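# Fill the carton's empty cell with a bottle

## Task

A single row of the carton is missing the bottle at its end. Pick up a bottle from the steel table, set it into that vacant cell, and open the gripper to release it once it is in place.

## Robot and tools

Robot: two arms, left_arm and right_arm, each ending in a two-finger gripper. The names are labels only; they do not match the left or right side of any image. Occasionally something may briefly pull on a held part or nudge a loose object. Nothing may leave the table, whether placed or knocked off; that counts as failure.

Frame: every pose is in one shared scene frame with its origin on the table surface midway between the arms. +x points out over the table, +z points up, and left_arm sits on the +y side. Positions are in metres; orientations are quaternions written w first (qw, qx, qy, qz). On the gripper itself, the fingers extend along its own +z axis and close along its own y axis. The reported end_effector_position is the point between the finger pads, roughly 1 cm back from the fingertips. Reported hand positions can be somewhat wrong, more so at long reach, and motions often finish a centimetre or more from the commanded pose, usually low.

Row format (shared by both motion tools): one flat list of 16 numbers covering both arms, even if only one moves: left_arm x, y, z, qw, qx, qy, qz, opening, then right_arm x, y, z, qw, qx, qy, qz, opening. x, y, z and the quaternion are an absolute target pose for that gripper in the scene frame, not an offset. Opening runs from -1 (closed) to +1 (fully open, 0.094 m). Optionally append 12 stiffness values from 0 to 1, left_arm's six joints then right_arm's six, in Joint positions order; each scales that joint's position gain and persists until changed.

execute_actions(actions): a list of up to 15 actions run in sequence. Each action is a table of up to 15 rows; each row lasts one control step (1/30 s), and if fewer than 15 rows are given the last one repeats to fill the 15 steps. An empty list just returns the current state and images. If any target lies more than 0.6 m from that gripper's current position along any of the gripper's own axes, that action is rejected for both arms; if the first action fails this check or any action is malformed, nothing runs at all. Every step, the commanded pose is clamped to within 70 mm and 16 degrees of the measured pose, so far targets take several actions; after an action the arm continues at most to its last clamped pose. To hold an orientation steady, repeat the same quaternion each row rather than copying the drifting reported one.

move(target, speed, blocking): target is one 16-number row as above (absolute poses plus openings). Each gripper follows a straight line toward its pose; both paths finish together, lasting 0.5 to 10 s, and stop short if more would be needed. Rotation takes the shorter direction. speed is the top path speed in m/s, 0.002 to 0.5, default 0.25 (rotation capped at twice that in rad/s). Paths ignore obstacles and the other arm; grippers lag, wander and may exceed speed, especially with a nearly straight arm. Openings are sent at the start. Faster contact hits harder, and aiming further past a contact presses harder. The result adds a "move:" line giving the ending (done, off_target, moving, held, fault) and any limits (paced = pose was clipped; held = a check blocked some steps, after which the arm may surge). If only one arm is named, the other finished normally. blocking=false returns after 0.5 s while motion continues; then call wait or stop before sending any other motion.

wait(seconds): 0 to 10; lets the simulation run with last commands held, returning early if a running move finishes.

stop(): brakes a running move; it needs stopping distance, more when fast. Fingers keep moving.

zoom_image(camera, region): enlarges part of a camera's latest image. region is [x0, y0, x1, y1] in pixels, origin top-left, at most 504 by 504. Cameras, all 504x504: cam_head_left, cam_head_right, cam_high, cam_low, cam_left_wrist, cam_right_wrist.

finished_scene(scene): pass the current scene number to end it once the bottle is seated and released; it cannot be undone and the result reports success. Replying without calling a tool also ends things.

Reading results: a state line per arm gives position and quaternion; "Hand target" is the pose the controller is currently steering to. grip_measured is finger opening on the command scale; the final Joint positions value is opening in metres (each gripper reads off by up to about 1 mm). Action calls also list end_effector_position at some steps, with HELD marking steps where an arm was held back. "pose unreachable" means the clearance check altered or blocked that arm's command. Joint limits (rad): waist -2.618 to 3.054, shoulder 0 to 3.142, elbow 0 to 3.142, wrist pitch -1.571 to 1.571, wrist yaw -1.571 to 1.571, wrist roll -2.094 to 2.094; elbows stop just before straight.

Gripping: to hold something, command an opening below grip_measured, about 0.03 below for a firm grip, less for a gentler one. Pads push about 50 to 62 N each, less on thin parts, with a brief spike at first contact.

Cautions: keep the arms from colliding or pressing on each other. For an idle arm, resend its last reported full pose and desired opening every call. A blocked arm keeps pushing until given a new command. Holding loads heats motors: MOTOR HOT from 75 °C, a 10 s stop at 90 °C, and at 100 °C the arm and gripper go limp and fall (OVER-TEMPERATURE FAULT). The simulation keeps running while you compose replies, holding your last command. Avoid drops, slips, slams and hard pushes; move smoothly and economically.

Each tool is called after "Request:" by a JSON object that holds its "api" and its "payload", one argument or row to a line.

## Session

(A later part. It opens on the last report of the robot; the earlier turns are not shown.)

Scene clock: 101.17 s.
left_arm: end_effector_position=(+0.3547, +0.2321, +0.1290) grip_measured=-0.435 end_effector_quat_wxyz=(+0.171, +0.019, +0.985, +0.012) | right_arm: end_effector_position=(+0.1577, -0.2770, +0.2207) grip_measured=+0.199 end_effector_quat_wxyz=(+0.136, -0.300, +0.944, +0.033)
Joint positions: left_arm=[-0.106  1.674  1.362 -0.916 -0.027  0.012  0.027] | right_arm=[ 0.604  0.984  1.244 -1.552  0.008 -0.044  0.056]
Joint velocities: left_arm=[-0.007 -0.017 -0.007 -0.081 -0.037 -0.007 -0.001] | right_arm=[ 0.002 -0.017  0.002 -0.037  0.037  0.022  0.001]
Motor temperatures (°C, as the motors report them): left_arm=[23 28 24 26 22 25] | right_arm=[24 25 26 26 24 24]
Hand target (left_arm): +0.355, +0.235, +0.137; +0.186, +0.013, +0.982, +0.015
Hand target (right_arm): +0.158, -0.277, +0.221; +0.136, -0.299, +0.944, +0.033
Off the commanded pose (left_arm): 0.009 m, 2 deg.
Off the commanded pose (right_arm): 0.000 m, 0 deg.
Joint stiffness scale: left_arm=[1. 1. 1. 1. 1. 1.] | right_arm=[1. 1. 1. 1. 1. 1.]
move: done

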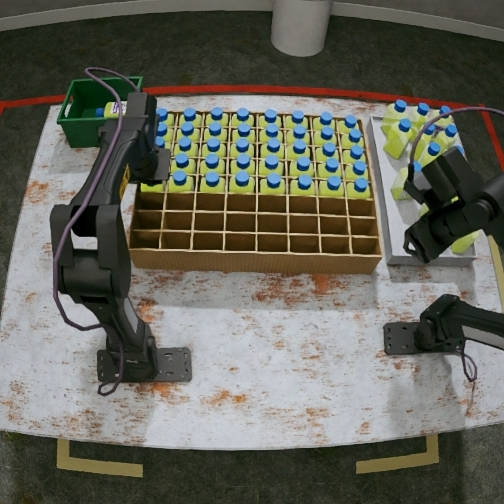

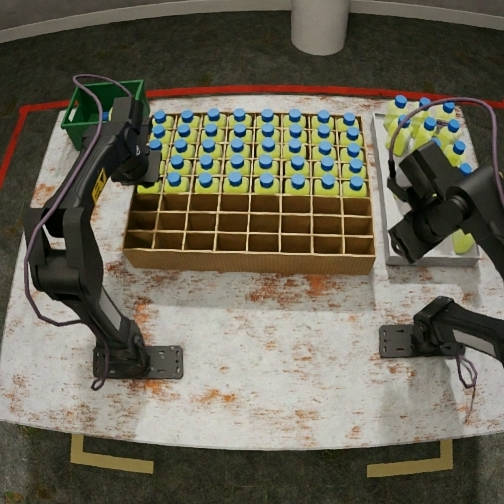

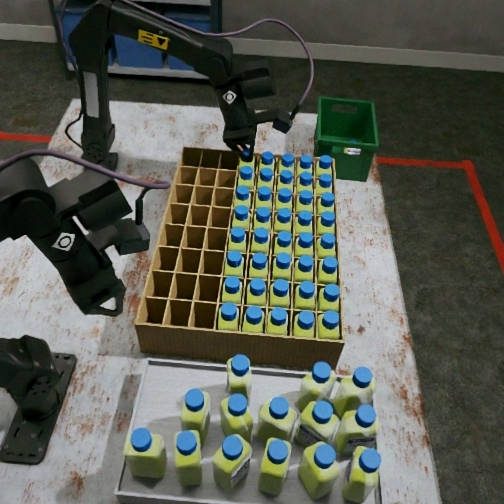

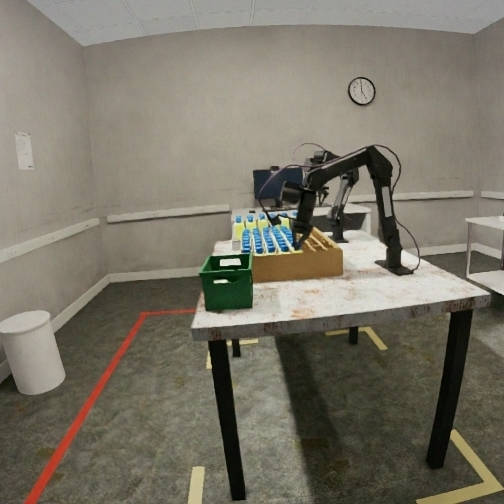

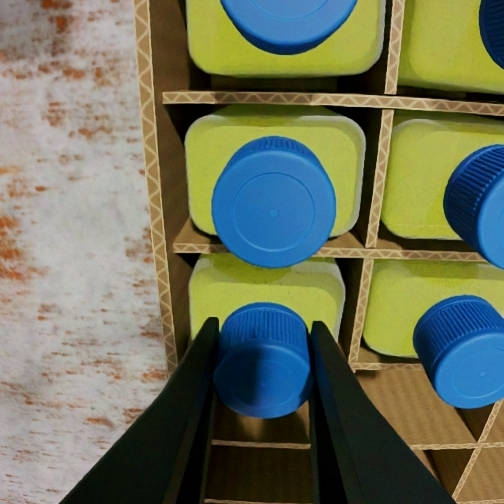

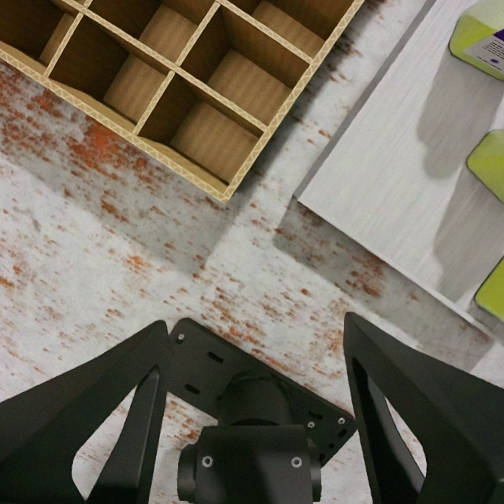

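Request:
{"api": "move", "payload": {
  "target": [0.355, 0.235, 0.131, 0.1863, 0.0135, 0.9823, 0.0152, -0.46, 0.1577, -0.2770, 0.2207, 0.136, -0.299, 0.944, 0.033, 0.2],
  "speed": 0.01
}}

Scene clock: 103.73 s.
left_arm: end_effector_position=(+0.3560, +0.2321, +0.1278) grip_measured=-0.435 end_effector_quat_wxyz=(+0.178, +0.019, +0.984, +0.012) | right_arm: end_effector_position=(+0.1577, -0.2770, +0.2207) grip_measured=+0.199 end_effector_quat_wxyz=(+0.136, -0.300, +0.944, +0.033)
Joint positions: left_arm=[-0.106  1.667  1.344 -0.891 -0.027  0.012  0.027] | right_arm=[ 0.604  0.984  1.244 -1.552  0.008 -0.044  0.056]
Joint velocities: left_arm=[ 0.007 -0.017  0.002 -0.037 -0.007  0.007  0.   ] | right_arm=[-0.017  0.002  0.007  0.037  0.051 -0.051 -0.   ]
Motor temperatures (°C, as the motors report them): left_arm=[23 28 24 26 22 25] | right_arm=[24 25 26 26 24 24]
Hand target (left_arm): +0.355, +0.235, +0.131; +0.186, +0.013, +0.982, +0.015
Hand target (right_arm): +0.158, -0.277, +0.221; +0.136, -0.299, +0.944, +0.033
Off the commanded pose (left_arm): 0.004 m, 1 deg.
Off the commanded pose (right_arm): 0.000 m, 0 deg.
Joint stiffness scale: left_arm=[1. 1. 1. 1. 1. 1.] | right_arm=[1. 1. 1. 1. 1. 1.]
move: done

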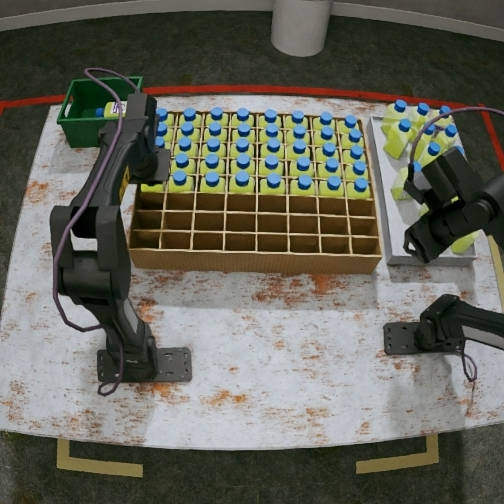

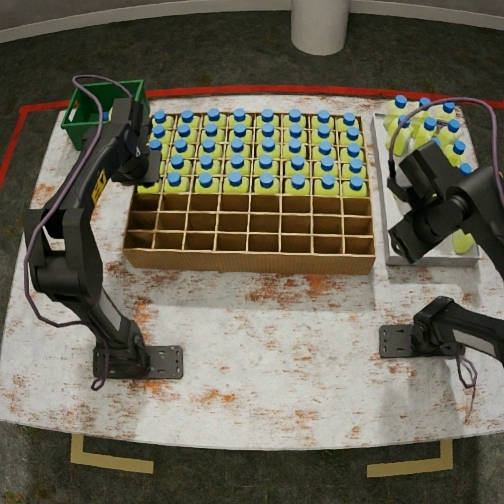

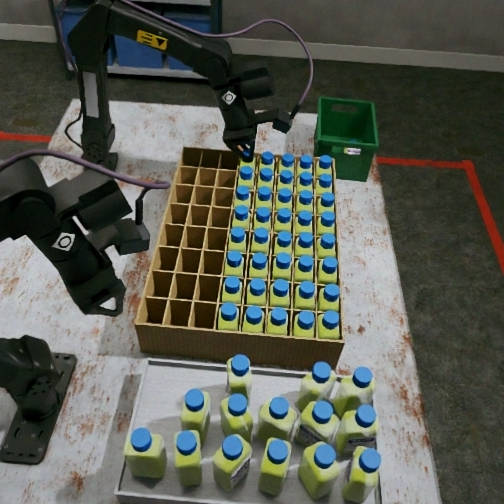

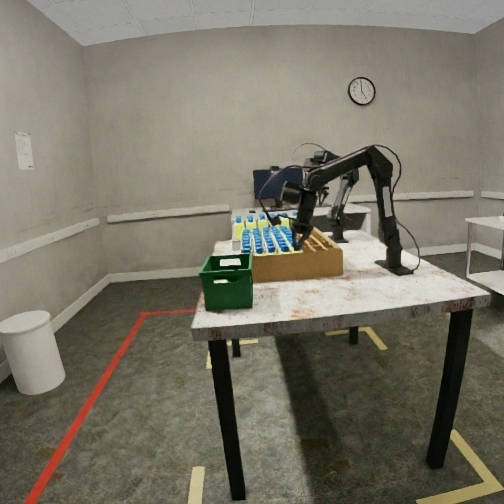

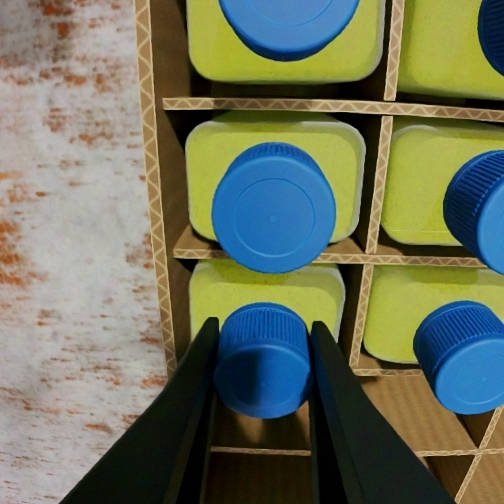

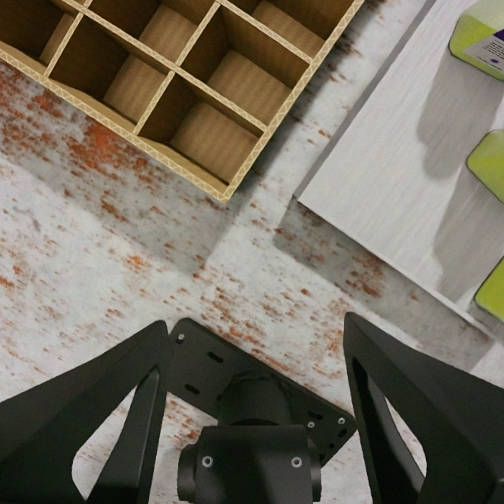

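Request:
{"api": "execute_actions", "payload": {
  "actions": [
    [[0.355, 0.235, 0.136, 0.1863, 0.0135, 0.9823, 0.0152, -0.05, 0.1577, -0.2770, 0.2207, 0.136, -0.299, 0.944, 0.033, 0.2]],
    [[0.355, 0.235, 0.136, 0.1863, 0.0135, 0.9823, 0.0152, -0.05, 0.1577, -0.2770, 0.2207, 0.136, -0.299, 0.944, 0.033, 0.2]]
  ]
}}

Request:
{"api": "move", "payload": {
  "target": [0.355, 0.235, 0.225, 0.1863, 0.0135, 0.9823, 0.0152, -0.05, 0.1577, -0.2770, 0.2207, 0.136, -0.299, 0.944, 0.033, 0.2],
  "speed": 0.1
}}

Scene clock: 105.37 s.
left_arm: end_effector_position=(+0.3561, +0.2321, +0.1279) grip_measured=-0.052 end_effector_quat_wxyz=(+0.178, +0.019, +0.984, +0.012) | right_arm: end_effector_position=(+0.1577, -0.2770, +0.2207) grip_measured=+0.199 end_effector_quat_wxyz=(+0.136, -0.300, +0.944, +0.033)
Joint positions: left_arm=[-0.106  1.667  1.344 -0.89  -0.027  0.012  0.045] | right_arm=[ 0.604  0.984  1.244 -1.552  0.008 -0.044  0.056]
Joint velocities: left_arm=[-0.012 -0.002 -0.007  0.022  0.037 -0.066  0.001] | right_arm=[-0.017 -0.007 -0.007 -0.007  0.066  0.022 -0.001]
Motor temperatures (°C, as the motors report them): left_arm=[23 28 24 26 22 25] | right_arm=[24 25 26 26 24 24]
Hand target (left_arm): +0.355, +0.235, +0.136; +0.186, +0.013, +0.982, +0.015
Hand target (right_arm): +0.158, -0.277, +0.221; +0.136, -0.299, +0.944, +0.033
Off the commanded pose (left_arm): 0.009 m, 1 deg.
Off the commanded pose (right_arm): 0.000 m, 0 deg.
Joint stiffness scale: left_arm=[1. 1. 1. 1. 1. 1.] | right_arm=[1. 1. 1. 1. 1. 1.]
Step readings (end_effector_position; steps 1 to 15: 1st action; 16 to 30: 2nd action):
0: left_arm (+0.3561, +0.2321, +0.1279) | right_arm (+0.1577, -0.2770, +0.2207)
1: left_arm (+0.3561, +0.2321, +0.1279) | right_arm (+0.1577, -0.2770, +0.2207)
2: left_arm (+0.3561, +0.2321, +0.1279) | right_arm (+0.1577, -0.2770, +0.2207)
4: left_arm (+0.3561, +0.2321, +0.1279) | right_arm (+0.1577, -0.2770, +0.2207)
8: left_arm (+0.3561, +0.2321, +0.1279) | right_arm (+0.1577, -0.2770, +0.2207)
15: left_arm (+0.3561, +0.2321, +0.1279) | right_arm (+0.1577, -0.2770, +0.2207)
16: left_arm (+0.3561, +0.2321, +0.1279) | right_arm (+0.1577, -0.2770, +0.2207)
17: left_arm (+0.3561, +0.2321, +0.1279) | right_arm (+0.1577, -0.2770, +0.2207)
19: left_arm (+0.3561, +0.2321, +0.1279) | right_arm (+0.1577, -0.2770, +0.2207)
23: left_arm (+0.3561, +0.2321, +0.1279) | right_arm (+0.1577, -0.2770, +0.2207)
30: end_effector_position above

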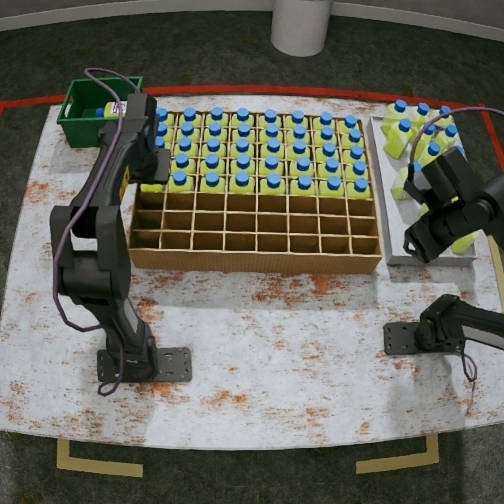

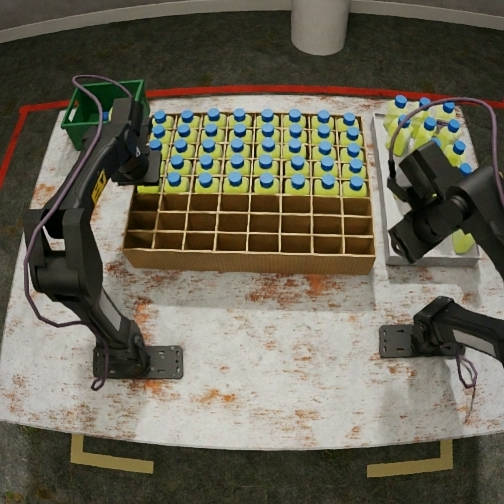

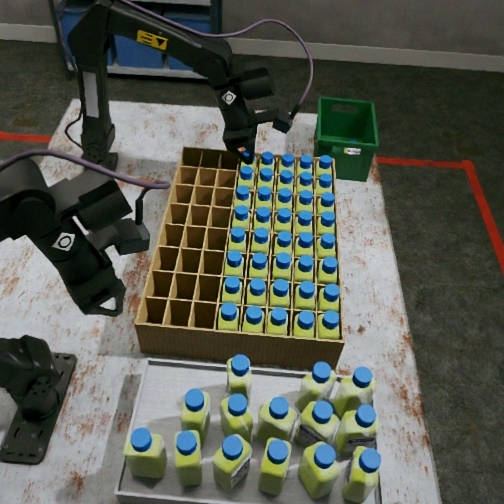

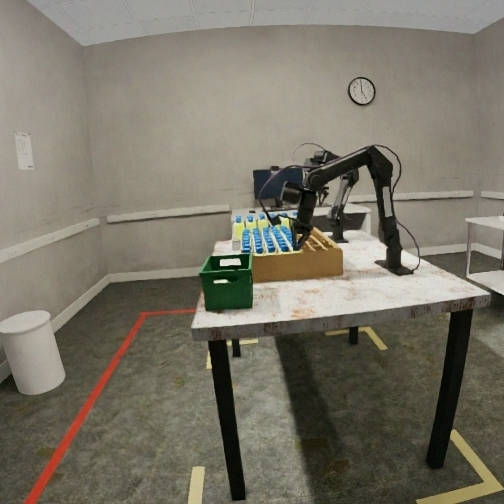

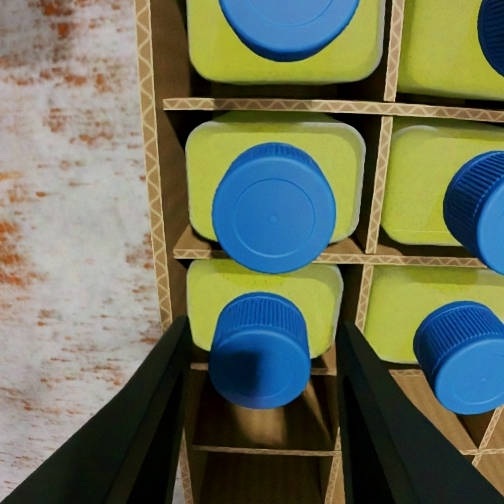

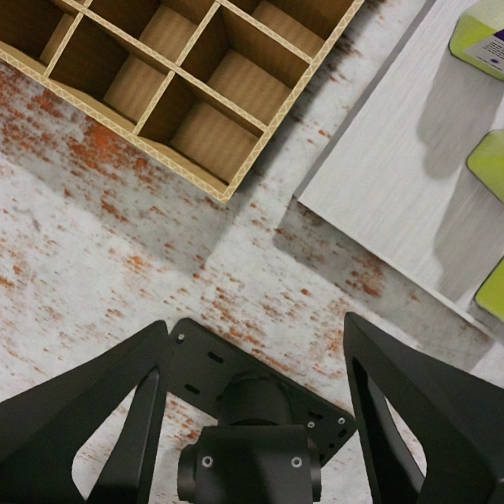

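Scene clock: 106.93 s.
left_arm: end_effector_position=(+0.3526, +0.2322, +0.2243) grip_measured=-0.052 end_effector_quat_wxyz=(+0.192, +0.019, +0.981, +0.011) | right_arm: end_effector_position=(+0.1577, -0.2770, +0.2207) grip_measured=+0.199 end_effector_quat_wxyz=(+0.136, -0.300, +0.944, +0.033)
Joint positions: left_arm=[-0.106  1.667  1.72  -1.239 -0.027  0.012  0.045] | right_arm=[ 0.604  0.984  1.244 -1.552  0.008 -0.044  0.056]
Joint velocities: left_arm=[-0.002  0.007 -0.012 -0.051  0.037 -0.022 -0.001] | right_arm=[-0.012  0.017 -0.007 -0.007 -0.051  0.022 -0.   ]
Motor temperatures (°C, as the motors report them): left_arm=[23 28 24 26 22 25] | right_arm=[24 24 26 26 24 24]
Hand target (left_arm): +0.352, +0.235, +0.225; +0.186, +0.013, +0.982, +0.015
Hand target (right_arm): +0.158, -0.277, +0.221; +0.136, -0.299, +0.944, +0.033
Off the commanded pose (left_arm): 0.004 m, 1 deg.
Off the commanded pose (right_arm): 0.000 m, 0 deg.
Joint stiffness scale: left_arm=[1. 1. 1. 1. 1. 1.] | right_arm=[1. 1. 1. 1. 1. 1.]
move: done

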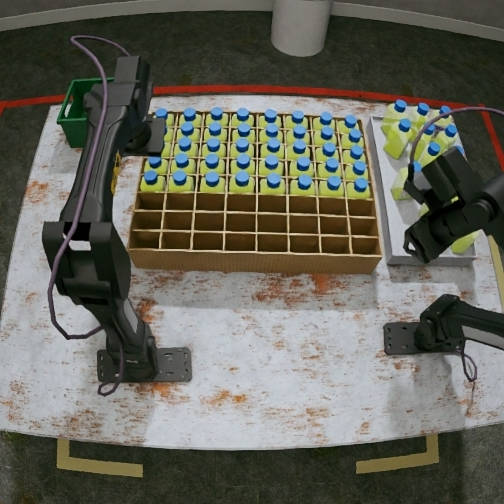

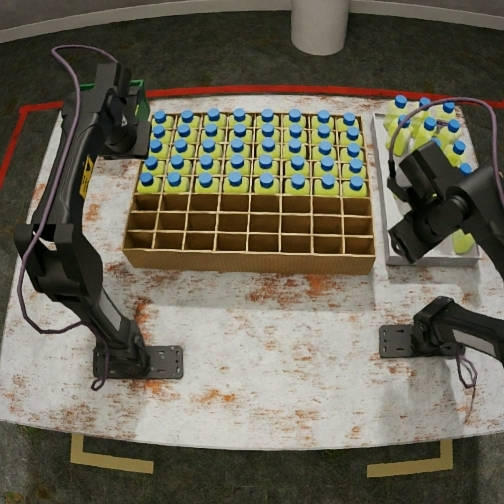

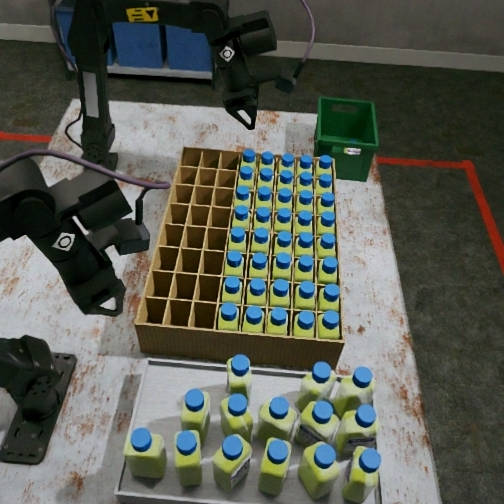

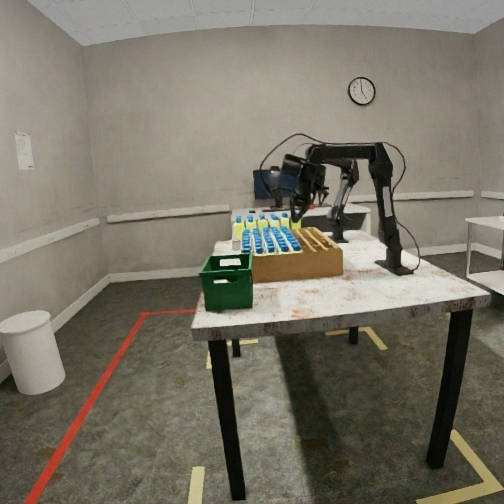

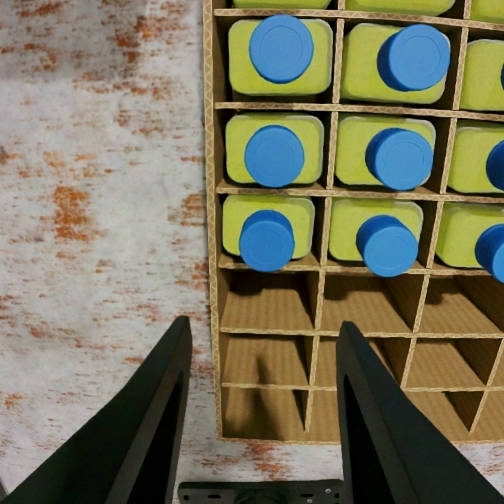

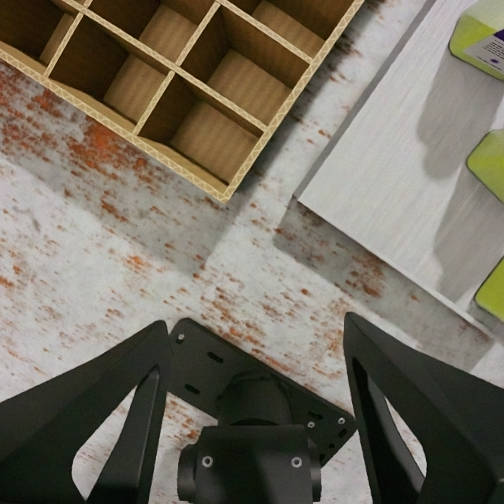

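The bottle looks seated in the cell. I'll zoom in to confirm before ending the scene.

Request:
{"api": "zoom_image", "payload": {
  "camera": "cam_head_left",
  "region": [120, 130, 260, 220]
}}

Request:
{"api": "zoom_image", "payload": {
  "camera": "cam_high",
  "region": [180, 130, 340, 230]
}}

Region (120, 130, 260, 220) of cam_head_left's 504x504 image, scaled by 3.600, with more detail than that image has; it fills the top 324 rows of this view, and the rest is white.

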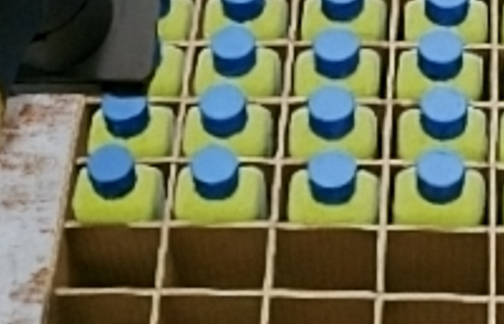

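Region (180, 130, 340, 230) of cam_high's 504x504 image, scaled by 3.150, with more detail than that image has; it fills the top 315 rows of this view, and the rest is white.

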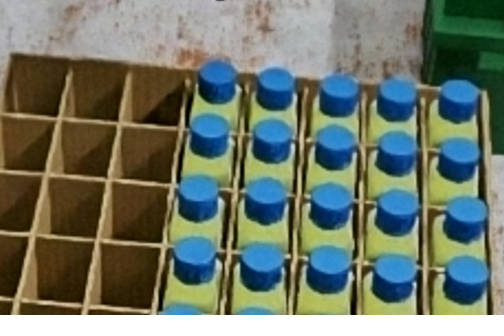

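The bottle sits at the same height as its neighbours and the gripper has let go.

Request:
{"api": "finished_scene", "payload": {
  "scene": 2
}}

The scene is finished: the task was done.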